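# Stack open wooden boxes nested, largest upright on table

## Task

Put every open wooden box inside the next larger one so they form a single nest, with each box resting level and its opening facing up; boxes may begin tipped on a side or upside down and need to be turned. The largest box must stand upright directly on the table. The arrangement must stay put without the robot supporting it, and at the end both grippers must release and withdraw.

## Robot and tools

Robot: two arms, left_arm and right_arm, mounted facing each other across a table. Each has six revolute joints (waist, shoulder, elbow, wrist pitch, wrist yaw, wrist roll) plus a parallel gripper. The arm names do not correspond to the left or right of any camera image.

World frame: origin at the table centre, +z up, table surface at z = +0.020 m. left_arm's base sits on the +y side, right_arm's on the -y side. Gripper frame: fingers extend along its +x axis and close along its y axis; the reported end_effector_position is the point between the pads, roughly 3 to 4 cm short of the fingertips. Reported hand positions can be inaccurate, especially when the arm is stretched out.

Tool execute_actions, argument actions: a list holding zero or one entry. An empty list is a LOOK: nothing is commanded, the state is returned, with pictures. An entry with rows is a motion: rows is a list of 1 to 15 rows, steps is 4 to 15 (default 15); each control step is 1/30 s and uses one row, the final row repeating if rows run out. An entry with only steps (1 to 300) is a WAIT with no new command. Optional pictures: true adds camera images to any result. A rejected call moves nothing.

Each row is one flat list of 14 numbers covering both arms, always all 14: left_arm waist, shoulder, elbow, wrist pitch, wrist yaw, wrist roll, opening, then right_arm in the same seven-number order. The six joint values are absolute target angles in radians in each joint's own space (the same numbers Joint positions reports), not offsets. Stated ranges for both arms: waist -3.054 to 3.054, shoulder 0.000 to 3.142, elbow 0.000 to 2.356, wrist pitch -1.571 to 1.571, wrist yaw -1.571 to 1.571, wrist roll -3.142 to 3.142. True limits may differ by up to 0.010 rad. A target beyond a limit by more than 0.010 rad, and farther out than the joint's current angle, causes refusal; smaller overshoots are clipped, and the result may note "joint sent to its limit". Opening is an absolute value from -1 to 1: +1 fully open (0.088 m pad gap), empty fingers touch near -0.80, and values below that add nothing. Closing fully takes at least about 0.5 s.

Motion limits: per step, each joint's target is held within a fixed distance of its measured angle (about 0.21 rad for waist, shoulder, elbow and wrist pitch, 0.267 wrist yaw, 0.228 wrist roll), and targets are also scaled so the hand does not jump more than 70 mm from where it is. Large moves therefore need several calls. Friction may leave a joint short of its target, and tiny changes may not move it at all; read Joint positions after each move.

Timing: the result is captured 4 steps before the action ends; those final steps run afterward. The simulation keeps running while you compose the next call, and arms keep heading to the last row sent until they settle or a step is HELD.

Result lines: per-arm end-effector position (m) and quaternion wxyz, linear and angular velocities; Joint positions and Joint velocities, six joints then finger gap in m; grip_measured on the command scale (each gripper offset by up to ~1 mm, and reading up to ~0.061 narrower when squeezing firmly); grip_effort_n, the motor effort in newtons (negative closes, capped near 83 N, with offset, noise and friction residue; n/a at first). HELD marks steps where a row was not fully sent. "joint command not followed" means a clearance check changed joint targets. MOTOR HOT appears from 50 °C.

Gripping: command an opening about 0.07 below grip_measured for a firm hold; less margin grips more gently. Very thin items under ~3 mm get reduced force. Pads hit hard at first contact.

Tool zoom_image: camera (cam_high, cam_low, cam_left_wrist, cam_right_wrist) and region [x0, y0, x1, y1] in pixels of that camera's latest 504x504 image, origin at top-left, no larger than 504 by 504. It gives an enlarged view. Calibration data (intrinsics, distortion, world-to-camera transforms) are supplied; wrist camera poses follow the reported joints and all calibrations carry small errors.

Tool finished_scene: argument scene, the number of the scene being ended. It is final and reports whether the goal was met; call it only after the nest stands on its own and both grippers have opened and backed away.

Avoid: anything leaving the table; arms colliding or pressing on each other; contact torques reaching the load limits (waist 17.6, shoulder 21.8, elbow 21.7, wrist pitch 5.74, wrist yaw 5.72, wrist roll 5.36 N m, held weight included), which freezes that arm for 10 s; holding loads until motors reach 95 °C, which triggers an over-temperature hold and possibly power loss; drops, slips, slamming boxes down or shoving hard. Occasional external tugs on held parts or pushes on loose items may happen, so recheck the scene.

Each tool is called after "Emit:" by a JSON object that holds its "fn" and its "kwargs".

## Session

Emit:
{"fn": "execute_actions", "kwargs": {"actions": []}}

Scene clock: 0.00 s of 4500.00 s.
left_arm: end_effector_position=(-0.1057, +0.0343, +0.1563) grip_measured=+0.846 grip_effort_n=n/a end_effector_quat_wxyz=(+0.578, +0.015, +0.816, +0.012) end_effector_velocity=(-0.003, +0.001, -0.001) end_effector_angular_velocity=(+0.012, -0.005, +0.002) | right_arm: end_effector_position=(+0.3330, -0.2260, +0.2230) grip_measured=+0.838 grip_effort_n=n/a end_effector_quat_wxyz=(+0.029, +0.830, +0.001, -0.557) end_effector_velocity=(-0.003, -0.001, -0.003) end_effector_angular_velocity=(-0.001, +0.025, +0.005)
Joint positions: left_arm=[-0.067  2.151  1.795 -1.405  1.034 -1.1    0.08 ] | right_arm=[-0.593  1.912  1.278 -0.928  0.098 -2.169  0.08 ]
Joint velocities: left_arm=[-0.007 -0.002  0.002 -0.007 -0.007 -0.007 -0.   ] | right_arm=[-0.002  0.002 -0.002 -0.007 -0.022 -0.007 -0.   ]
Motor temperatures (°C, as the motors report them): left_arm=[24 23 28 25 26 25] | right_arm=[27 32 29 27 25 25]
Heat: left arm: hottest elbow 28 °C (+0.0 °C/min); right arm: hottest shoulder 32 °C (+0.0 °C/min).
camera_calibration (this result's frames):
cam_left_wrist: T_world_to_cam=[[-0.0493941, -0.997308, -0.0541925, 0.0537389], [-0.781087, 0.0047558, 0.624404, -0.14652], [-0.622466, 0.0731709, -0.779219, 0.127883], [0, 0, 0, 1]] pos_world=[-0.0321879, 0.0449338, 0.194049]
cam_right_wrist: T_world_to_cam=[[-0.0665906, 0.994948, -0.0751252, 0.27809], [0.776346, 0.0989619, 0.622489, -0.343704], [0.626779, -0.0168713, -0.779014, 0.0434989], [0, 0, 0, 1]] pos_world=[0.258087, -0.241937, 0.26873]

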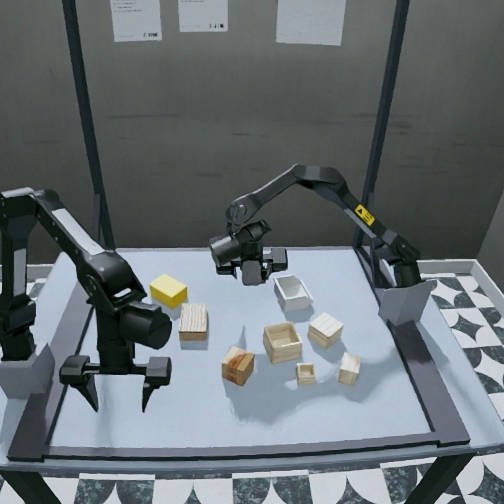

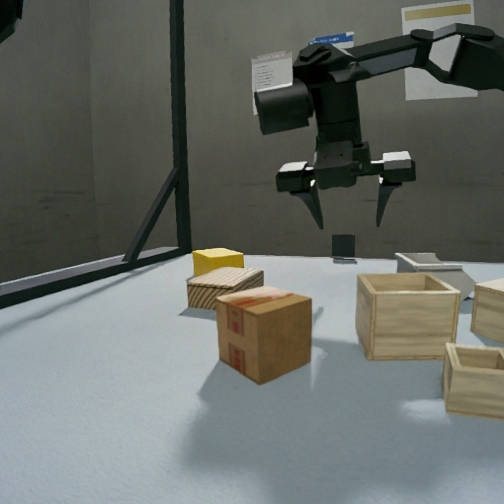

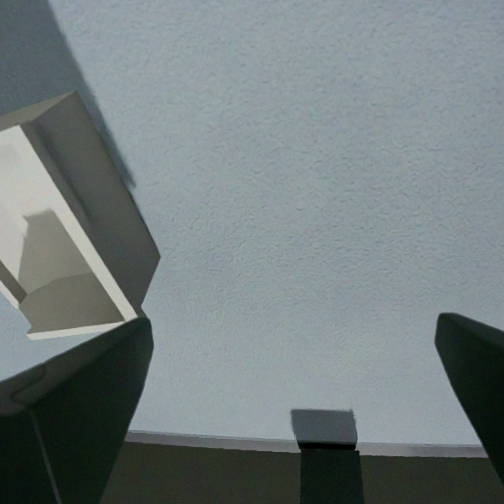

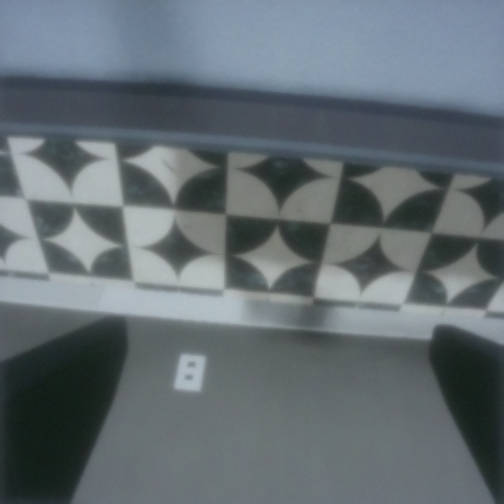

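Emit:
{"fn": "zoom_image", "kwargs": {"camera": "cam_high", "region": [200, 290, 400, 410]}}

Emit:
{"fn": "zoom_image", "kwargs": {"camera": "cam_low", "region": [300, 230, 504, 430]}}

Region (200, 290, 400, 410) of cam_high's 504x504 image, scaled by 2.520, with more detail than that image has; it fills the top 302 rows of this view, and the rest is white.

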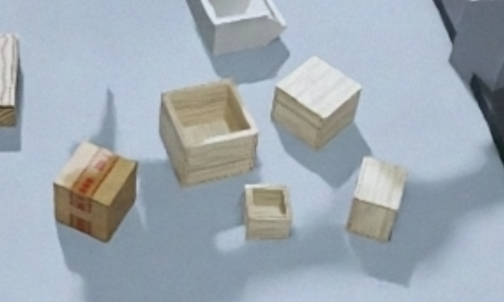

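Region (300, 230, 504, 430) of cam_low's 504x504 image, scaled by 2.471, with more detail than that image has; it fills the top 494 rows of this view, and the rest is white.

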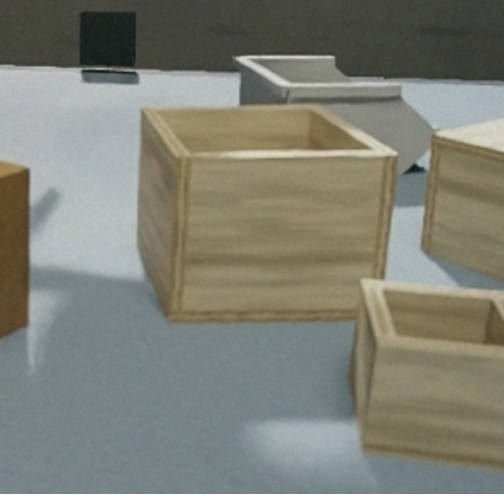

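Emit:
{"fn": "execute_actions", "kwargs": {"actions": [{"rows":[[0.1,2.1,1.8,-1.4,0.85,-0.9,1,-0.593,1.912,1.278,-0.928,0.098,-2.169,0.84]],"steps":12}]}}

Emit:
{"fn": "execute_actions", "kwargs": {"actions": [{"rows":[[0.283,2.22,1.76,-1.35,0.70,-0.7,1,-0.593,1.912,1.278,-0.928,0.098,-2.169,0.84]],"steps":15}]}}

Emit:
{"fn": "execute_actions", "kwargs": {"actions": [{"steps":8}], "pictures": true}}

Scene clock: 3.13 s of 4500.00 s.
left_arm: end_effector_position=(-0.0425, +0.0427, +0.2011) grip_measured=+0.985 grip_effort_n=15.6 end_effector_quat_wxyz=(+0.651, +0.023, +0.757, -0.048) end_effector_velocity=(+0.104, +0.023, +0.111) end_effector_angular_velocity=(-0.194, -0.300, -0.015) | right_arm: end_effector_position=(+0.3330, -0.2260, +0.2230) grip_measured=+0.838 grip_effort_n=13.3 end_effector_quat_wxyz=(+0.029, +0.830, +0.001, -0.557) end_effector_velocity=(-0.005, -0.001, -0.003) end_effector_angular_velocity=(-0.003, +0.025, +0.010)
Joint positions: left_arm=[ 0.095  2.121  1.795 -1.402  0.875 -0.93   0.087] | right_arm=[-0.593  1.912  1.278 -0.928  0.098 -2.169  0.08 ]
Joint velocities: left_arm=[ 0.339 -0.1   -0.002 -0.007 -0.212  0.198  0.008] | right_arm=[ 0.002 -0.002 -0.007 -0.007 -0.022 -0.007 -0.   ]
Motor temperatures (°C, as the motors report them): left_arm=[25 24 28 25 26 25] | right_arm=[27 32 29 27 25 25]
Heat: left arm: hottest elbow 28 °C (+0.0 °C/min); right arm: hottest shoulder 32 °C (+0.0 °C/min).
Steps of this call (steps 1 to 86: nothing new was sent; steps 87 to 94: the first 8 steps of this action). Readings (joint positions):
87: left_arm=[-0.064 2.150 1.795 -1.405 1.022 -1.080] | right_arm=[-0.593 1.912 1.278 -0.928 0.098 -2.169]
88: left_arm=[-0.051 2.146 1.795 -1.405 0.984 -1.040] | right_arm=[-0.593 1.912 1.278 -0.928 0.098 -2.169]
90: left_arm=[0.001 2.138 1.795 -1.403 0.928 -0.983] | right_arm=[-0.593 1.912 1.278 -0.928 0.098 -2.169]
94: the state above

Scene clock: 3.63 s of 4500.00 s.
left_arm: end_effector_position=(+0.0578, +0.0782, +0.2194) grip_measured=+1.000 grip_effort_n=15.6 end_effector_quat_wxyz=(+0.705, +0.038, +0.706, -0.051) end_effector_velocity=(+0.050, +0.029, +0.001) end_effector_angular_velocity=(+0.027, -0.036, -0.019) | right_arm: end_effector_position=(+0.3330, -0.2260, +0.2230) grip_measured=+0.838 grip_effort_n=15.6 end_effector_quat_wxyz=(+0.029, +0.830, +0.001, -0.557) end_effector_velocity=(+0.002, -0.004, +0.001) end_effector_angular_velocity=(-0.010, -0.002, -0.003)
Joint positions: left_arm=[ 0.284  2.21   1.764 -1.356  0.713 -0.721  0.088] | right_arm=[-0.593  1.912  1.278 -0.928  0.098 -2.169  0.08 ]
Joint velocities: left_arm=[ 0.095  0.066 -0.032  0.022 -0.066  0.139  0.   ] | right_arm=[-0.007 -0.002 -0.002 -0.007  0.007 -0.007 -0.   ]
Motor temperatures (°C, as the motors report them): left_arm=[25 24 28 25 26 25] | right_arm=[27 33 29 27 25 25]
Heat: left arm: hottest elbow 28 °C (+0.0 °C/min); right arm: hottest shoulder 33 °C (+0.0 °C/min).
Steps of this call (steps 1 to 4: the last 4 steps of your previous action; steps 5 to 15: the first 11 steps of this action). Readings (joint positions):
5: left_arm=[0.102 2.116 1.795 -1.400 0.853 -0.895] | right_arm=[-0.593 1.912 1.278 -0.928 0.098 -2.169]
6: left_arm=[0.110 2.122 1.794 -1.393 0.832 -0.862] | right_arm=[-0.593 1.912 1.278 -0.928 0.098 -2.169]
8: left_arm=[0.151 2.140 1.791 -1.377 0.793 -0.812] | right_arm=[-0.593 1.912 1.278 -0.928 0.098 -2.169]
12: left_arm=[0.251 2.191 1.773 -1.360 0.730 -0.742] | right_arm=[-0.593 1.912 1.278 -0.928 0.098 -2.169]
15: the state above

Scene clock: 3.90 s of 4500.00 s.
left_arm: end_effector_position=(+0.0583, +0.0782, +0.2176) grip_measured=+1.000 grip_effort_n=15.6 end_effector_quat_wxyz=(+0.706, +0.047, +0.704, -0.056) end_effector_velocity=(-0.002, +0.004, +0.001) end_effector_angular_velocity=(+0.016, +0.005, +0.009) | right_arm: end_effector_position=(+0.3330, -0.2260, +0.2230) grip_measured=+0.838 grip_effort_n=14.7 end_effector_quat_wxyz=(+0.029, +0.830, +0.001, -0.557) end_effector_velocity=(-0.005, -0.009, -0.003) end_effector_angular_velocity=(-0.032, +0.028, -0.004)
Joint positions: left_arm=[ 0.279  2.212  1.764 -1.352  0.705 -0.705  0.088] | right_arm=[-0.593  1.912  1.278 -0.928  0.098 -2.169  0.08 ]
Joint velocities: left_arm=[ 0.002 -0.002 -0.002 -0.022 -0.007  0.007  0.   ] | right_arm=[-0.002 -0.002 -0.007 -0.037 -0.007 -0.007 -0.   ]
Motor temperatures (°C, as the motors report them): left_arm=[26 24 28 25 26 25] | right_arm=[27 33 29 27 25 25]
Heat: left arm: hottest elbow 28 °C (+0.0 °C/min); right arm: hottest shoulder 33 °C (+0.0 °C/min).
Kept back: nothing.
Steps of this call (steps 1 to 4: the last 4 steps of your previous action; steps 5 to 8: the robot went on to your last target). Readings (joint positions):
1: left_arm=[0.285 2.211 1.764 -1.355 0.711 -0.716] | right_arm=[-0.593 1.912 1.278 -0.928 0.098 -2.169]
2: left_arm=[0.284 2.211 1.764 -1.354 0.710 -0.713] | right_arm=[-0.593 1.912 1.278 -0.928 0.098 -2.169]
4: left_arm=[0.281 2.211 1.764 -1.353 0.709 -0.709] | right_arm=[-0.593 1.912 1.278 -0.928 0.098 -2.169]
8: the state above
camera_calibration (this result's frames):
cam_left_wrist: T_world_to_cam=[[-0.176179, -0.984212, -0.0169479, 0.107244], [-0.931694, 0.161172, 0.325529, 0.00465973], [-0.317658, 0.0731416, -0.94538, 0.29298], [0, 0, 0, 1]] pos_world=[0.116303, 0.0833705, 0.277278]
cam_right_wrist: T_world_to_cam=[[-0.0665906, 0.994948, -0.0751252, 0.27809], [0.776346, 0.0989619, 0.622489, -0.343704], [0.626779, -0.0168713, -0.779014, 0.0434989], [0, 0, 0, 1]] pos_world=[0.258087, -0.241937, 0.26873]

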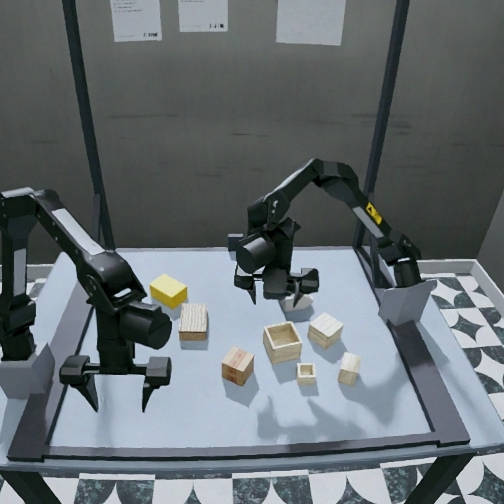

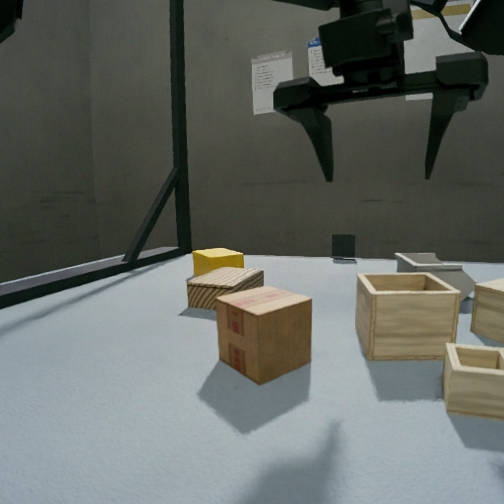

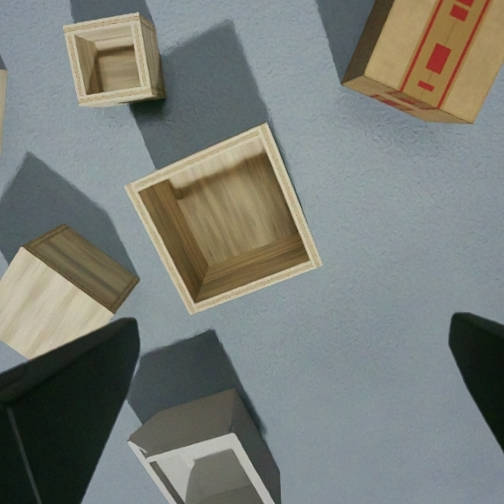

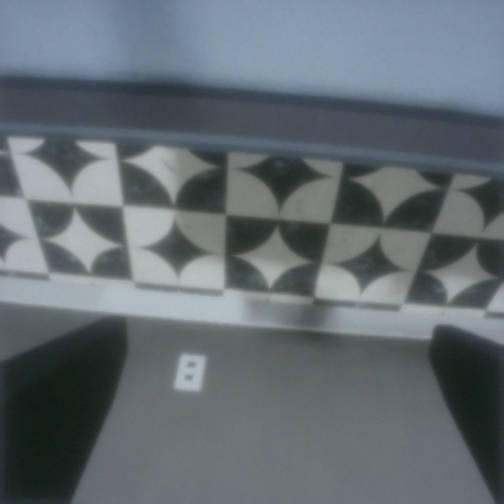

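Emit:
{"fn": "execute_actions", "kwargs": {"actions": [{"rows":[[0.594,2.05,1.364,-1.344,0.59,-0.4,1,-0.593,1.912,1.278,-0.928,0.098,-2.169,0.84]],"steps":15}]}}

Emit:
{"fn": "execute_actions", "kwargs": {"actions": [{"steps":15}], "pictures": true}}

Scene clock: 4.60 s of 4500.00 s.
left_arm: end_effector_position=(+0.0967, +0.1984, +0.2511) grip_measured=+1.000 grip_effort_n=15.6 end_effector_quat_wxyz=(+0.713, +0.021, +0.700, -0.030) end_effector_velocity=(+0.013, +0.172, -0.047) end_effector_angular_velocity=(+0.079, +0.264, +0.330) | right_arm: end_effector_position=(+0.3330, -0.2260, +0.2230) grip_measured=+0.838 grip_effort_n=14.7 end_effector_quat_wxyz=(+0.029, +0.830, +0.001, -0.557) end_effector_velocity=(-0.003, -0.001, -0.001) end_effector_angular_velocity=(+0.003, +0.023, +0.006)
Joint positions: left_arm=[ 0.579  2.077  1.422 -1.346  0.598 -0.433  0.088] | right_arm=[-0.593  1.912  1.278 -0.928  0.098 -2.169  0.08 ]
Joint velocities: left_arm=[ 0.315  0.002 -0.51  -0.007 -0.081  0.198  0.   ] | right_arm=[-0.002 -0.002 -0.002 -0.007 -0.022 -0.007 -0.   ]
Motor temperatures (°C, as the motors report them): left_arm=[26 25 28 25 26 25] | right_arm=[27 33 29 27 25 25]
Heat: left arm: hottest elbow 28 °C (+0.0 °C/min); right arm: hottest shoulder 33 °C (+0.0 °C/min).
Steps of this call (steps 1 to 10: the robot went on to your last target; steps 11 to 21: the first 11 steps of this action). Readings (joint positions):
11: left_arm=[0.283 2.205 1.751 -1.344 0.701 -0.684] | right_arm=[-0.593 1.912 1.278 -0.928 0.098 -2.169]
12: left_arm=[0.297 2.187 1.718 -1.338 0.685 -0.642] | right_arm=[-0.593 1.912 1.278 -0.928 0.098 -2.169]
14: left_arm=[0.355 2.149 1.648 -1.349 0.653 -0.572] | right_arm=[-0.593 1.912 1.278 -0.928 0.098 -2.169]
18: left_arm=[0.509 2.089 1.502 -1.344 0.616 -0.469] | right_arm=[-0.593 1.912 1.278 -0.928 0.098 -2.169]
21: the state above

Scene clock: 5.10 s of 4500.00 s.
left_arm: end_effector_position=(+0.0915, +0.2099, +0.2458) grip_measured=+1.000 grip_effort_n=15.1 end_effector_quat_wxyz=(+0.706, +0.025, +0.708, -0.027) end_effector_velocity=(-0.001, +0.002, +0.004) end_effector_angular_velocity=(+0.001, -0.007, -0.003) | right_arm: end_effector_position=(+0.3330, -0.2260, +0.2230) grip_measured=+0.838 grip_effort_n=15.1 end_effector_quat_wxyz=(+0.029, +0.830, +0.001, -0.557) end_effector_velocity=(-0.001, -0.003, -0.003) end_effector_angular_velocity=(-0.012, +0.015, +0.002)
Joint positions: left_arm=[ 0.589  2.061  1.371 -1.346  0.594 -0.404  0.088] | right_arm=[-0.593  1.912  1.278 -0.928  0.098 -2.169  0.08 ]
Joint velocities: left_arm=[ 0.007 -0.012 -0.002 -0.007 -0.007  0.007  0.   ] | right_arm=[-0.002  0.002 -0.007 -0.007 -0.007 -0.007 -0.   ]
Motor temperatures (°C, as the motors report them): left_arm=[26 25 28 25 26 25] | right_arm=[27 33 29 27 25 25]
Heat: left arm: hottest elbow 28 °C (+0.0 °C/min); right arm: hottest shoulder 33 °C (+11.8 °C/min).
Kept back: nothing.
Steps of this call (steps 1 to 4: the last 4 steps of your previous action; steps 5 to 15: the robot went on to your last target). Readings (joint positions):
1: left_arm=[0.586 2.077 1.408 -1.346 0.597 -0.426] | right_arm=[-0.593 1.912 1.278 -0.928 0.098 -2.169]
2: left_arm=[0.588 2.077 1.397 -1.346 0.596 -0.421] | right_arm=[-0.593 1.912 1.278 -0.928 0.098 -2.169]
4: left_arm=[0.587 2.072 1.384 -1.346 0.596 -0.413] | right_arm=[-0.593 1.912 1.278 -0.928 0.098 -2.169]
8: left_arm=[0.587 2.063 1.376 -1.346 0.595 -0.407] | right_arm=[-0.593 1.912 1.278 -0.928 0.098 -2.169]
15: the state above
camera_calibration (this result's frames):
cam_left_wrist: T_world_to_cam=[[-0.104273, -0.994216, -0.0257253, 0.24087], [-0.938883, 0.0898717, 0.332299, 0.0192004], [-0.328065, 0.0588029, -0.942823, 0.323845], [0, 0, 0, 1]] pos_world=[0.149386, 0.218708, 0.305145]
cam_right_wrist: T_world_to_cam=[[-0.0665906, 0.994948, -0.0751252, 0.27809], [0.776346, 0.0989619, 0.622489, -0.343704], [0.626779, -0.0168713, -0.779014, 0.0434989], [0, 0, 0, 1]] pos_world=[0.258087, -0.241937, 0.26873]

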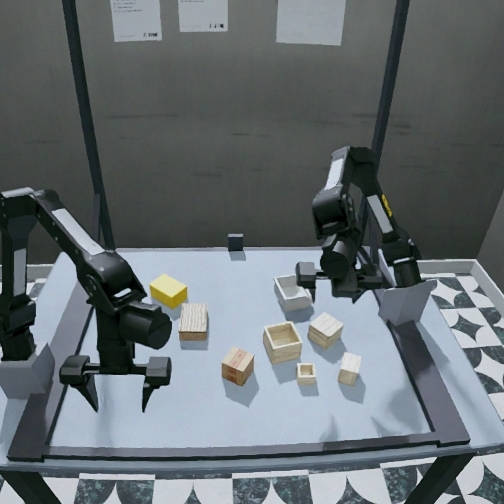

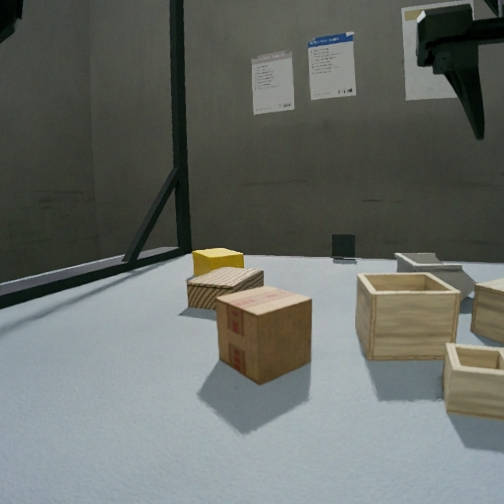

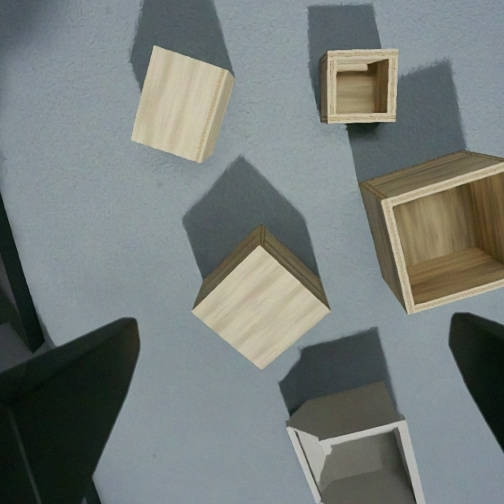

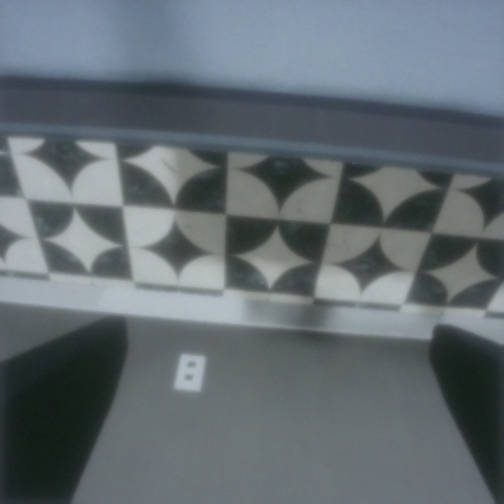

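Emit:
{"fn": "execute_actions", "kwargs": {"actions": [{"rows":[[0.75,2.096,1.24,-1.259,0.514,2.92,1,-0.593,1.912,1.278,-0.928,0.098,-2.169,0.84]],"steps":15}]}}

Emit:
{"fn": "execute_actions", "kwargs": {"actions": [{"steps":45}], "pictures": true}}

Scene clock: 6.90 s of 4500.00 s.
left_arm: end_effector_position=(+0.1204, +0.2663, +0.2417) grip_measured=+1.000 grip_effort_n=15.6 end_effector_quat_wxyz=(+0.695, +0.151, +0.686, -0.157) end_effector_velocity=(+0.006, +0.002, -0.005) end_effector_angular_velocity=(+0.032, -0.049, -1.478) | right_arm: end_effector_position=(+0.3330, -0.2260, +0.2230) grip_measured=+0.838 grip_effort_n=15.1 end_effector_quat_wxyz=(+0.029, +0.830, +0.001, -0.557) end_effector_velocity=(+0.000, +0.001, +0.000) end_effector_angular_velocity=(+0.008, +0.003, +0.008)
Joint positions: left_arm=[ 0.745  2.09   1.252 -1.266  0.522  0.114  0.088] | right_arm=[-0.593  1.912  1.278 -0.928  0.098 -2.169  0.08 ]
Joint velocities: left_arm=[-0.007 -0.002 -0.022  0.051 -0.022  1.458  0.   ] | right_arm=[-0.002 -0.002 -0.002  0.007 -0.007 -0.007  0.   ]
Motor temperatures (°C, as the motors report them): left_arm=[26 25 29 25 26 25] | right_arm=[27 33 30 27 25 25]
Heat: left arm: hottest elbow 29 °C (+8.7 °C/min); right arm: hottest shoulder 33 °C (+8.7 °C/min).
Steps of this call (steps 1 to 15: the robot went on to your last target; steps 16 to 43: nothing new was sent; steps 44 to 54: the first 11 steps of this action). Readings (joint positions):
44: left_arm=[0.593 2.061 1.359 -1.336 0.592 -0.377] | right_arm=[-0.593 1.912 1.278 -0.928 0.098 -2.169]
45: left_arm=[0.612 2.061 1.337 -1.313 0.578 -0.321] | right_arm=[-0.593 1.912 1.278 -0.928 0.098 -2.169]
47: left_arm=[0.674 2.068 1.297 -1.293 0.547 -0.225] | right_arm=[-0.593 1.912 1.278 -0.928 0.098 -2.169]
51: left_arm=[0.744 2.090 1.257 -1.272 0.524 -0.032] | right_arm=[-0.593 1.912 1.278 -0.928 0.098 -2.169]
54: the state above

Scene clock: 8.40 s of 4500.00 s.
left_arm: end_effector_position=(+0.1206, +0.2679, +0.2404) grip_measured=+1.000 grip_effort_n=15.1 end_effector_quat_wxyz=(+0.184, +0.687, +0.176, -0.681) end_effector_velocity=(-0.002, +0.002, -0.001) end_effector_angular_velocity=(+0.028, -0.003, -1.439) | right_arm: end_effector_position=(+0.3330, -0.2260, +0.2230) grip_measured=+0.838 grip_effort_n=14.7 end_effector_quat_wxyz=(+0.029, +0.830, +0.001, -0.557) end_effector_velocity=(-0.003, -0.004, +0.001) end_effector_angular_velocity=(-0.007, +0.015, -0.012)
Joint positions: left_arm=[ 0.746  2.09   1.246 -1.261  0.518  2.302  0.088] | right_arm=[-0.593  1.912  1.278 -0.928  0.098 -2.169  0.08 ]
Joint velocities: left_arm=[-0.002  0.002 -0.002 -0.007 -0.007  1.443  0.   ] | right_arm=[-0.002 -0.007 -0.002 -0.022 -0.007  0.007  0.   ]
Motor temperatures (°C, as the motors report them): left_arm=[26 25 29 25 26 25] | right_arm=[27 33 30 27 25 25]
Heat: left arm: hottest elbow 29 °C (+7.1 °C/min); right arm: hottest shoulder 33 °C (+7.1 °C/min).
Kept back: nothing.
Steps of this call (steps 1 to 4: the last 4 steps of your previous action; steps 5 to 45: the robot went on to your last target). Readings (joint positions):
1: left_arm=[0.745 2.090 1.251 -1.264 0.522 0.163] | right_arm=[-0.593 1.912 1.278 -0.928 0.098 -2.169]
2: left_arm=[0.745 2.090 1.250 -1.264 0.521 0.211] | right_arm=[-0.593 1.912 1.278 -0.928 0.098 -2.169]
4: left_arm=[0.745 2.090 1.248 -1.263 0.519 0.309] | right_arm=[-0.593 1.912 1.278 -0.928 0.098 -2.169]
8: left_arm=[0.745 2.090 1.247 -1.262 0.519 0.503] | right_arm=[-0.593 1.912 1.278 -0.928 0.098 -2.169]
45: the state above
camera_calibration (this result's frames):
cam_left_wrist: T_world_to_cam=[[-0.464774, 0.884509, -0.0403603, -0.154917], [0.827524, 0.450141, 0.335525, -0.267229], [0.314943, 0.122544, -0.941166, 0.229898], [0, 0, 0, 1]] pos_world=[0.0767324, 0.229143, 0.299781]
cam_right_wrist: T_world_to_cam=[[-0.0665906, 0.994948, -0.0751252, 0.27809], [0.776346, 0.0989619, 0.622489, -0.343704], [0.626779, -0.0168713, -0.779014, 0.0434989], [0, 0, 0, 1]] pos_world=[0.258087, -0.241937, 0.26873]

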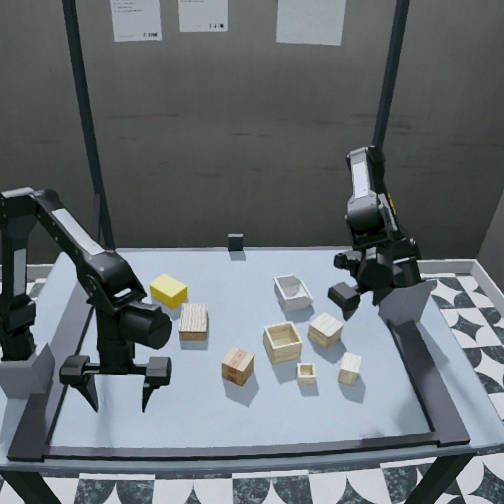

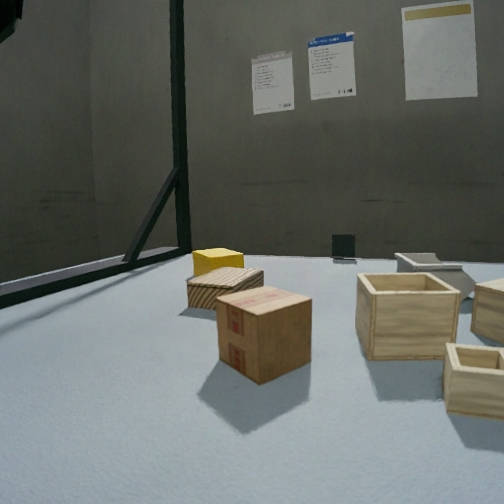

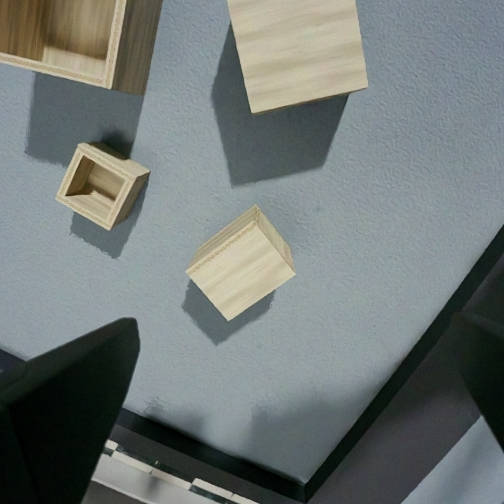

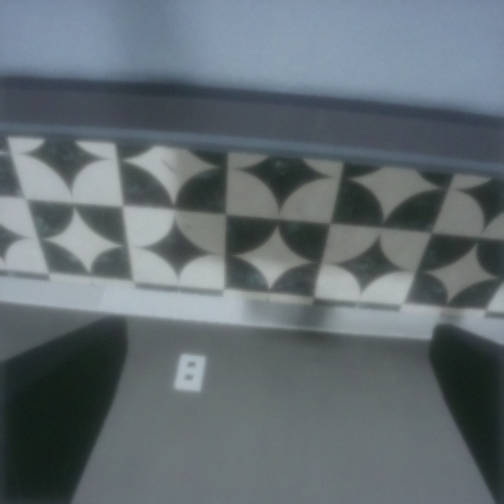

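Emit:
{"fn": "execute_actions", "kwargs": {"actions": [{"rows":[[0.674,2.45,0.941,-0.175,1.33,1.48,1,-0.593,1.912,1.278,-0.928,0.098,-2.169,0.84]],"steps":15}]}}

Emit:
{"fn": "execute_actions", "kwargs": {"actions": [{"steps":20}], "pictures": true}}

Scene clock: 11.60 s of 4500.00 s.
left_arm: end_effector_position=(+0.1148, +0.2587, +0.1199) grip_measured=+1.000 grip_effort_n=14.7 end_effector_quat_wxyz=(+0.264, +0.544, +0.025, -0.796) end_effector_velocity=(+0.045, -0.153, -0.065) end_effector_angular_velocity=(-1.309, +0.605, +1.233) | right_arm: end_effector_position=(+0.3330, -0.2260, +0.2230) grip_measured=+0.838 grip_effort_n=15.1 end_effector_quat_wxyz=(+0.029, +0.830, +0.001, -0.557) end_effector_velocity=(+0.000, +0.001, +0.000) end_effector_angular_velocity=(+0.008, +0.003, +0.008)
Joint positions: left_arm=[ 0.677  2.408  0.969 -0.844  1.026  2.476  0.088] | right_arm=[-0.593  1.912  1.278 -0.928  0.098 -2.169  0.08 ]
Joint velocities: left_arm=[-0.056  0.413 -0.325  1.282  1.648 -1.458  0.   ] | right_arm=[-0.002 -0.002 -0.002  0.007 -0.007 -0.007 -0.   ]
Motor temperatures (°C, as the motors report them): left_arm=[26 25 29 25 26 25] | right_arm=[28 33 30 27 25 25]
Heat: left arm: hottest elbow 29 °C (+5.2 °C/min); right arm: hottest shoulder 33 °C (+5.2 °C/min).
Steps of this call (steps 1 to 45: the robot went on to your last target; steps 46 to 85: nothing new was sent; steps 86 to 96: the first 11 steps of this action). Readings (joint positions):
86: left_arm=[0.745 2.099 1.234 -1.246 0.532 2.901] | right_arm=[-0.593 1.912 1.278 -0.928 0.098 -2.169]
87: left_arm=[0.741 2.113 1.210 -1.207 0.582 2.865] | right_arm=[-0.593 1.912 1.278 -0.928 0.098 -2.169]
89: left_arm=[0.722 2.170 1.154 -1.137 0.664 2.795] | right_arm=[-0.593 1.912 1.278 -0.928 0.098 -2.169]
93: left_arm=[0.688 2.329 1.022 -0.979 0.862 2.622] | right_arm=[-0.593 1.912 1.278 -0.928 0.098 -2.169]
96: the state above

Scene clock: 12.27 s of 4500.00 s.
left_arm: end_effector_position=(+0.1657, +0.2028, +0.1392) grip_measured=+1.000 grip_effort_n=14.2 end_effector_quat_wxyz=(+0.482, +0.422, +0.054, -0.766) end_effector_velocity=(+0.006, -0.006, +0.006) end_effector_angular_velocity=(+0.058, +0.347, +0.359) | right_arm: end_effector_position=(+0.3330, -0.2260, +0.2230) grip_measured=+0.838 grip_effort_n=14.7 end_effector_quat_wxyz=(+0.029, +0.830, +0.001, -0.557) end_effector_velocity=(-0.003, -0.004, +0.001) end_effector_angular_velocity=(-0.012, +0.015, +0.002)
Joint positions: left_arm=[ 0.675  2.439  0.947 -0.191  1.324  1.557  0.088] | right_arm=[-0.593  1.912  1.278 -0.928  0.098 -2.169  0.08 ]
Joint velocities: left_arm=[ 0.002 -0.002 -0.002  0.095  0.022 -0.593  0.   ] | right_arm=[-0.002 -0.007 -0.002 -0.022 -0.007 -0.007 -0.   ]
Motor temperatures (°C, as the motors report them): left_arm=[27 25 29 25 26 25] | right_arm=[28 34 30 27 25 25]
Heat: left arm: hottest elbow 29 °C (+4.9 °C/min); right arm: hottest shoulder 34 °C (+9.8 °C/min).
Kept back: nothing.
Steps of this call (steps 1 to 4: the last 4 steps of your previous action; steps 5 to 20: the robot went on to your last target). Readings (joint positions):
1: left_arm=[0.676 2.418 0.961 -0.798 1.082 2.427] | right_arm=[-0.593 1.912 1.278 -0.928 0.098 -2.169]
2: left_arm=[0.675 2.424 0.956 -0.752 1.138 2.379] | right_arm=[-0.593 1.912 1.278 -0.928 0.098 -2.169]
4: left_arm=[0.675 2.429 0.954 -0.660 1.220 2.281] | right_arm=[-0.593 1.912 1.278 -0.928 0.098 -2.169]
8: left_arm=[0.675 2.434 0.951 -0.477 1.290 2.086] | right_arm=[-0.593 1.912 1.278 -0.928 0.098 -2.169]
20: the state above
camera_calibration (this result's frames):
cam_left_wrist: T_world_to_cam=[[-0.770312, 0.524641, -0.362451, 0.0879487], [0.635346, 0.679921, -0.36612, -0.158381], [0.0543568, -0.512308, -0.85708, 0.288584], [0, 0, 0, 1]] pos_world=[0.152688, 0.209389, 0.22123]
cam_right_wrist: T_world_to_cam=[[-0.0665906, 0.994948, -0.0751252, 0.27809], [0.776346, 0.0989619, 0.622489, -0.343704], [0.626779, -0.0168713, -0.779014, 0.0434989], [0, 0, 0, 1]] pos_world=[0.258087, -0.241937, 0.26873]

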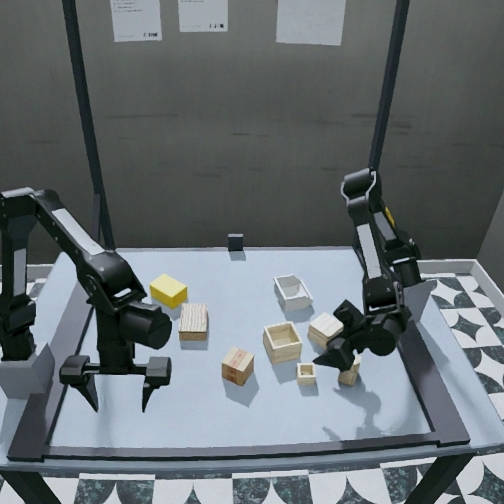

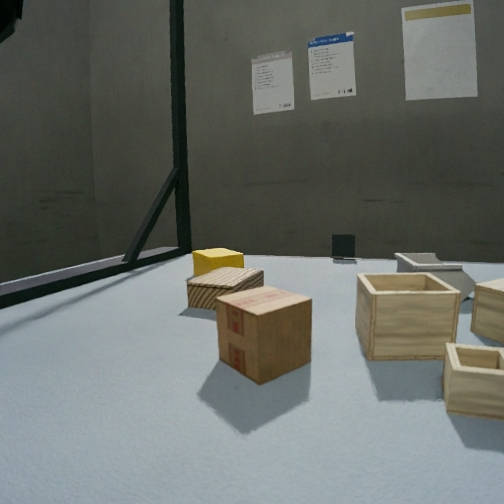

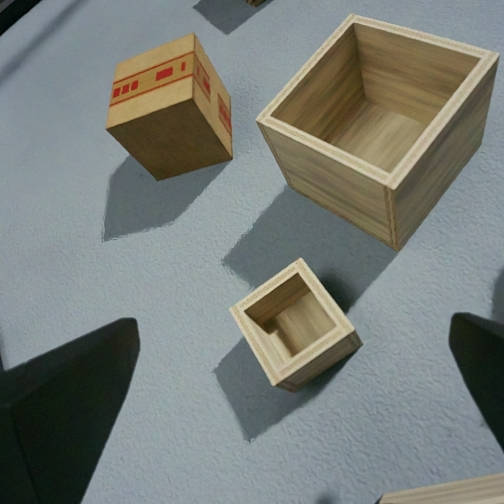

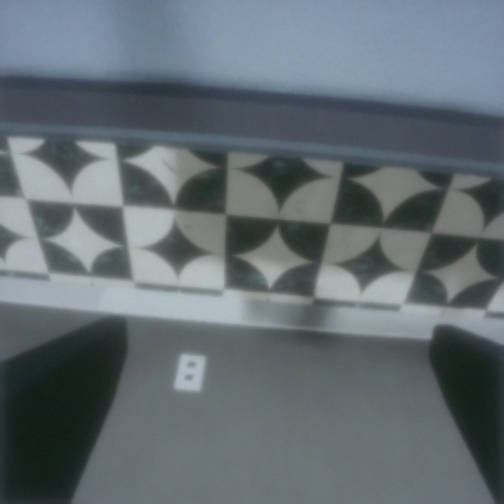

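Emit:
{"fn": "execute_actions", "kwargs": {"actions": [{"rows":[[0.674,2.68,0.941,-0.175,1.33,1.48,1,-0.593,1.912,1.278,-0.928,0.098,-2.169,0.84]],"steps":15}]}}

Emit:
{"fn": "execute_actions", "kwargs": {"actions": [{"steps":6}], "pictures": true}}

Scene clock: 12.77 s of 4500.00 s.
left_arm: end_effector_position=(+0.1691, +0.2320, +0.0966) grip_measured=+1.000 grip_effort_n=14.2 end_effector_quat_wxyz=(+0.525, +0.329, +0.149, -0.771) end_effector_velocity=(+0.000, +0.001, -0.005) end_effector_angular_velocity=(-0.012, +0.069, +0.032) | right_arm: end_effector_position=(+0.3330, -0.2260, +0.2230) grip_measured=+0.838 grip_effort_n=15.1 end_effector_quat_wxyz=(+0.029, +0.830, +0.001, -0.557) end_effector_velocity=(-0.001, -0.002, -0.000) end_effector_angular_velocity=(-0.004, +0.010, +0.004)
Joint positions: left_arm=[ 0.69   2.633  0.949 -0.181  1.382  1.465  0.088] | right_arm=[-0.593  1.912  1.278 -0.928  0.098 -2.169  0.08 ]
Joint velocities: left_arm=[-0.002  0.042  0.017 -0.007  0.037 -0.037  0.   ] | right_arm=[-0.002 -0.002 -0.002 -0.007 -0.007 -0.007 -0.   ]
Motor temperatures (°C, as the motors report them): left_arm=[27 25 29 25 26 25] | right_arm=[28 34 30 27 25 25]
Heat: left arm: hottest elbow 29 °C (+4.7 °C/min); right arm: hottest shoulder 34 °C (+9.4 °C/min).
Steps of this call (steps 1 to 4: the robot went on to your last target; steps 5 to 15: the first 11 steps of this action). Readings (joint positions):
5: left_arm=[0.675 2.456 0.947 -0.180 1.328 1.502] | right_arm=[-0.593 1.912 1.278 -0.928 0.098 -2.169]
6: left_arm=[0.675 2.485 0.952 -0.172 1.338 1.498] | right_arm=[-0.593 1.912 1.278 -0.928 0.098 -2.169]
8: left_arm=[0.675 2.561 0.957 -0.171 1.333 1.491] | right_arm=[-0.593 1.912 1.278 -0.928 0.098 -2.169]
12: left_arm=[0.691 2.629 0.943 -0.185 1.382 1.466] | right_arm=[-0.593 1.912 1.278 -0.928 0.098 -2.169]
15: the state above

Scene clock: 12.97 s of 4500.00 s.
left_arm: end_effector_position=(+0.1691, +0.2325, +0.0961) grip_measured=+1.000 grip_effort_n=14.7 end_effector_quat_wxyz=(+0.526, +0.325, +0.151, -0.771) end_effector_velocity=(-0.001, +0.002, -0.002) end_effector_angular_velocity=(+0.004, +0.033, +0.022) | right_arm: end_effector_position=(+0.3330, -0.2260, +0.2230) grip_measured=+0.838 grip_effort_n=15.6 end_effector_quat_wxyz=(+0.029, +0.830, +0.001, -0.557) end_effector_velocity=(-0.001, -0.006, -0.000) end_effector_angular_velocity=(-0.024, +0.005, -0.002)
Joint positions: left_arm=[ 0.691  2.639  0.95  -0.181  1.387  1.463  0.088] | right_arm=[-0.593  1.912  1.278 -0.928  0.098 -2.169  0.08 ]
Joint velocities: left_arm=[ 0.002  0.012  0.002 -0.022  0.007 -0.007  0.   ] | right_arm=[-0.002 -0.002 -0.002 -0.022  0.007 -0.007 -0.   ]
Motor temperatures (°C, as the motors report them): left_arm=[27 25 29 25 26 25] | right_arm=[28 34 30 27 25 25]
Heat: left arm: hottest elbow 29 °C (+4.6 °C/min); right arm: hottest shoulder 34 °C (+9.3 °C/min).
Kept back: nothing.
Steps of this call (steps 1 to 4: the last 4 steps of your previous action; steps 5 to 6: the robot went on to your last target). Readings (joint positions):
1: left_arm=[0.690 2.634 0.949 -0.181 1.383 1.465] | right_arm=[-0.593 1.912 1.278 -0.928 0.098 -2.169]
2: left_arm=[0.690 2.635 0.949 -0.181 1.384 1.464] | right_arm=[-0.593 1.912 1.278 -0.928 0.098 -2.169]
4: left_arm=[0.691 2.637 0.950 -0.181 1.386 1.463] | right_arm=[-0.593 1.912 1.278 -0.928 0.098 -2.169]
6: the state above
camera_calibration (this result's frames):
cam_left_wrist: T_world_to_cam=[[-0.905226, 0.39726, -0.150831, 0.0915016], [0.418179, 0.769814, -0.482196, -0.169603], [-0.0754451, -0.499571, -0.862981, 0.286249], [0, 0, 0, 1]] pos_world=[0.17535, 0.237215, 0.179047]
cam_right_wrist: T_world_to_cam=[[-0.0665906, 0.994948, -0.0751252, 0.27809], [0.776346, 0.0989619, 0.622489, -0.343704], [0.626779, -0.0168713, -0.779014, 0.0434989], [0, 0, 0, 1]] pos_world=[0.258087, -0.241937, 0.26873]

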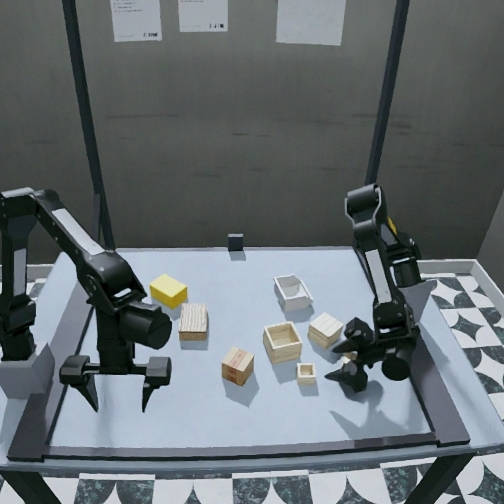

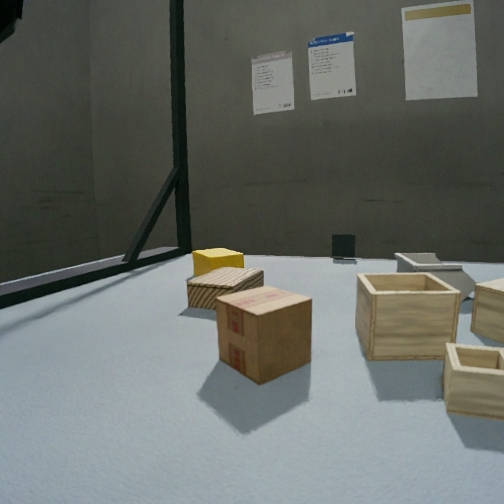

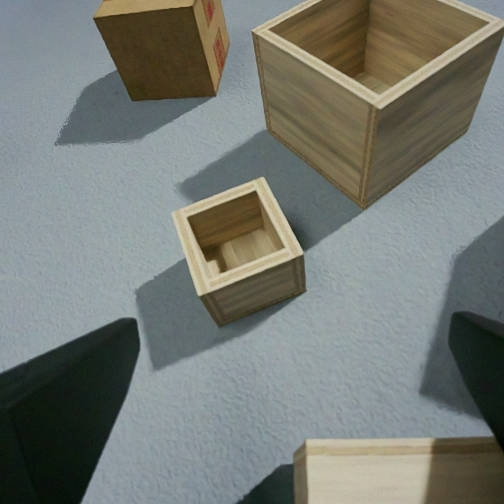

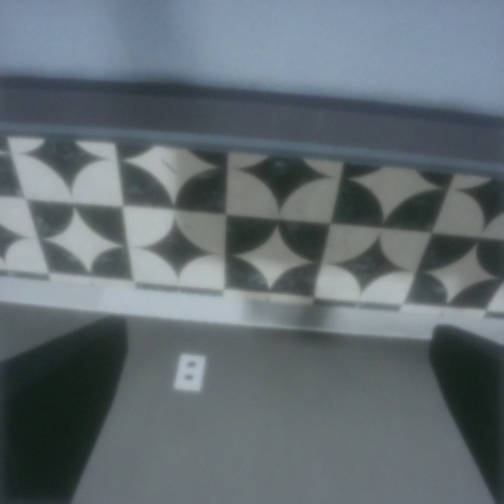

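Emit:
{"fn": "execute_actions", "kwargs": {"actions": [{"rows":[[0.661,2.53,0.832,-0.07,1.33,1.48,1,-0.593,1.912,1.278,-0.928,0.098,-2.169,0.84]],"steps":12}]}}

Emit:
{"fn": "execute_actions", "kwargs": {"actions": [{"rows":[[0.661,2.64,0.832,-0.07,1.33,1.48,1,-0.593,1.912,1.278,-0.928,0.098,-2.169,0.84]],"steps":12}]}}

Emit:
{"fn": "execute_actions", "kwargs": {"actions": [{"steps":6}], "pictures": true}}

Scene clock: 13.70 s of 4500.00 s.
left_arm: end_effector_position=(+0.1521, +0.2326, +0.0986) grip_measured=+1.000 grip_effort_n=14.2 end_effector_quat_wxyz=(+0.508, +0.366, +0.125, -0.770) end_effector_velocity=(-0.024, +0.005, -0.004) end_effector_angular_velocity=(+0.033, -0.091, -0.061) | right_arm: end_effector_position=(+0.3330, -0.2260, +0.2230) grip_measured=+0.838 grip_effort_n=14.7 end_effector_quat_wxyz=(+0.029, +0.830, +0.001, -0.557) end_effector_velocity=(+0.001, +0.001, -0.001) end_effector_angular_velocity=(-0.002, +0.006, +0.020)
Joint positions: left_arm=[ 0.67   2.549  0.851 -0.089  1.35   1.472  0.088] | right_arm=[-0.593  1.912  1.278 -0.928  0.098 -2.169  0.08 ]
Joint velocities: left_arm=[-0.032 -0.095 -0.134  0.125 -0.051  0.007  0.   ] | right_arm=[-0.002  0.002 -0.002  0.007 -0.007 -0.022 -0.   ]
Motor temperatures (°C, as the motors report them): left_arm=[27 25 29 25 26 25] | right_arm=[28 34 30 27 25 25]
Heat: left arm: hottest elbow 29 °C (+4.4 °C/min); right arm: hottest shoulder 34 °C (+8.8 °C/min).
Steps of this call (steps 1 to 14: the robot went on to your last target; steps 15 to 22: the first 8 steps of this action). Readings (joint positions):
15: left_arm=[0.691 2.630 0.942 -0.169 1.389 1.460] | right_arm=[-0.593 1.912 1.278 -0.928 0.098 -2.169]
16: left_arm=[0.691 2.611 0.921 -0.144 1.380 1.462] | right_arm=[-0.593 1.912 1.278 -0.928 0.098 -2.169]
18: left_arm=[0.681 2.574 0.883 -0.116 1.358 1.470] | right_arm=[-0.593 1.912 1.278 -0.928 0.098 -2.169]
22: the state above

Scene clock: 14.10 s of 4500.00 s.
left_arm: end_effector_position=(+0.1480, +0.2483, +0.0752) grip_measured=+1.000 grip_effort_n=13.3 end_effector_quat_wxyz=(+0.509, +0.357, +0.159, -0.767) end_effector_velocity=(-0.024, +0.032, -0.056) end_effector_angular_velocity=(+0.109, +0.169, +0.069) | right_arm: end_effector_position=(+0.3330, -0.2260, +0.2230) grip_measured=+0.838 grip_effort_n=14.7 end_effector_quat_wxyz=(+0.029, +0.830, +0.001, -0.557) end_effector_velocity=(-0.003, -0.000, +0.000) end_effector_angular_velocity=(+0.012, +0.020, -0.006)
Joint positions: left_arm=[ 0.662  2.621  0.833 -0.071  1.331  1.477  0.088] | right_arm=[-0.593  1.912  1.278 -0.928  0.098 -2.169  0.08 ]
Joint velocities: left_arm=[-0.056  0.164 -0.042  0.007 -0.007 -0.007  0.   ] | right_arm=[-0.002 -0.007 -0.002 -0.007 -0.022  0.007 -0.   ]
Motor temperatures (°C, as the motors report them): left_arm=[27 25 29 25 26 25] | right_arm=[28 34 30 27 25 25]
Heat: left arm: hottest elbow 29 °C (+4.3 °C/min); right arm: hottest shoulder 34 °C (+8.5 °C/min).
Steps of this call (steps 1 to 4: the last 4 steps of your previous action; steps 5 to 12: the first 8 steps of this action). Readings (joint positions):
5: left_arm=[0.668 2.545 0.840 -0.078 1.346 1.473] | right_arm=[-0.593 1.912 1.278 -0.928 0.098 -2.169]
6: left_arm=[0.669 2.555 0.840 -0.077 1.354 1.472] | right_arm=[-0.593 1.912 1.278 -0.928 0.098 -2.169]
8: left_arm=[0.671 2.575 0.838 -0.080 1.368 1.469] | right_arm=[-0.593 1.912 1.278 -0.928 0.098 -2.169]
12: the state above

Scene clock: 14.30 s of 4500.00 s.
left_arm: end_effector_position=(+0.1473, +0.2495, +0.0731) grip_measured=+1.000 grip_effort_n=13.3 end_effector_quat_wxyz=(+0.509, +0.355, +0.163, -0.767) end_effector_velocity=(-0.001, +0.006, -0.007) end_effector_angular_velocity=(+0.034, +0.026, +0.032) | right_arm: end_effector_position=(+0.3330, -0.2260, +0.2230) grip_measured=+0.838 grip_effort_n=15.1 end_effector_quat_wxyz=(+0.029, +0.830, +0.001, -0.557) end_effector_velocity=(-0.003, -0.001, -0.003) end_effector_angular_velocity=(-0.007, +0.026, +0.019)
Joint positions: left_arm=[ 0.66   2.628  0.833 -0.071  1.331  1.477  0.088] | right_arm=[-0.593  1.912  1.278 -0.928  0.098 -2.169  0.08 ]
Joint velocities: left_arm=[-0.002  0.017 -0.002 -0.007 -0.022 -0.022  0.   ] | right_arm=[-0.002  0.002 -0.002 -0.007 -0.022 -0.022 -0.   ]
Motor temperatures (°C, as the motors report them): left_arm=[27 25 29 25 26 25] | right_arm=[28 34 30 27 25 25]
Heat: left arm: hottest elbow 29 °C (+4.2 °C/min); right arm: hottest shoulder 34 °C (+8.4 °C/min).
Kept back: nothing.
Steps of this call (steps 1 to 4: the last 4 steps of your previous action; steps 5 to 6: the robot went on to your last target). Readings (joint positions):
1: left_arm=[0.661 2.625 0.833 -0.071 1.331 1.477] | right_arm=[-0.593 1.912 1.278 -0.928 0.098 -2.169]
2: left_arm=[0.660 2.627 0.833 -0.071 1.331 1.477] | right_arm=[-0.593 1.912 1.278 -0.928 0.098 -2.169]
4: left_arm=[0.660 2.627 0.833 -0.071 1.331 1.477] | right_arm=[-0.593 1.912 1.278 -0.928 0.098 -2.169]
6: the state above
camera_calibration (this result's frames):
cam_left_wrist: T_world_to_cam=[[-0.890427, 0.4286, -0.153109, 0.0516523], [0.451309, 0.788013, -0.418754, -0.198726], [-0.0588266, -0.441969, -0.895099, 0.258782], [0, 0, 0, 1]] pos_world=[0.150903, 0.248835, 0.156327]
cam_right_wrist: T_world_to_cam=[[-0.0665906, 0.994948, -0.0751252, 0.27809], [0.776346, 0.0989619, 0.622489, -0.343704], [0.626779, -0.0168713, -0.779014, 0.0434989], [0, 0, 0, 1]] pos_world=[0.258087, -0.241937, 0.26873]

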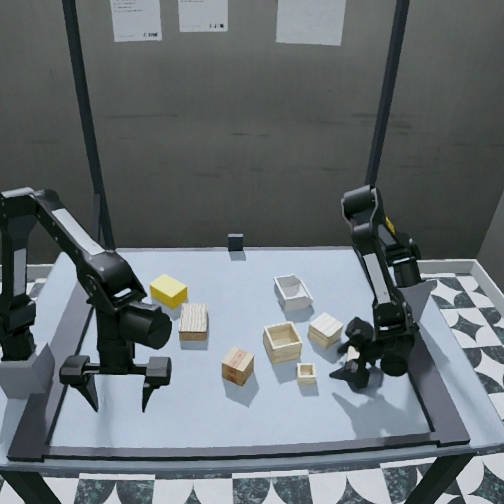

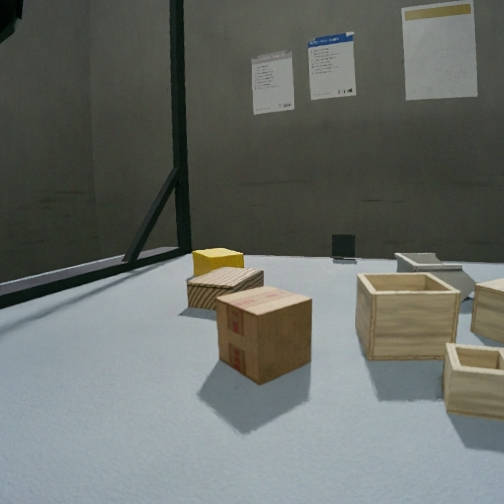

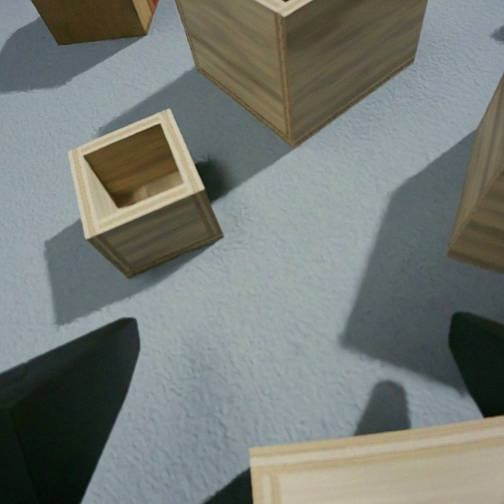

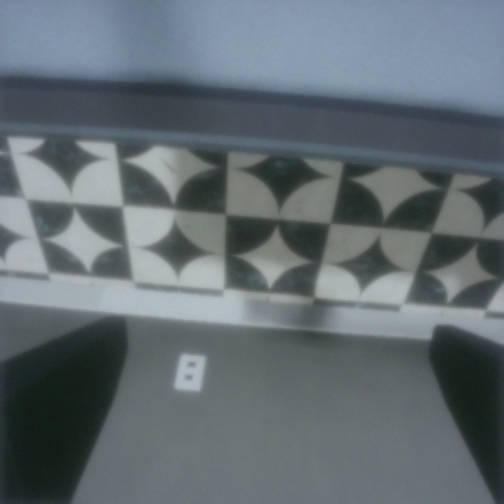

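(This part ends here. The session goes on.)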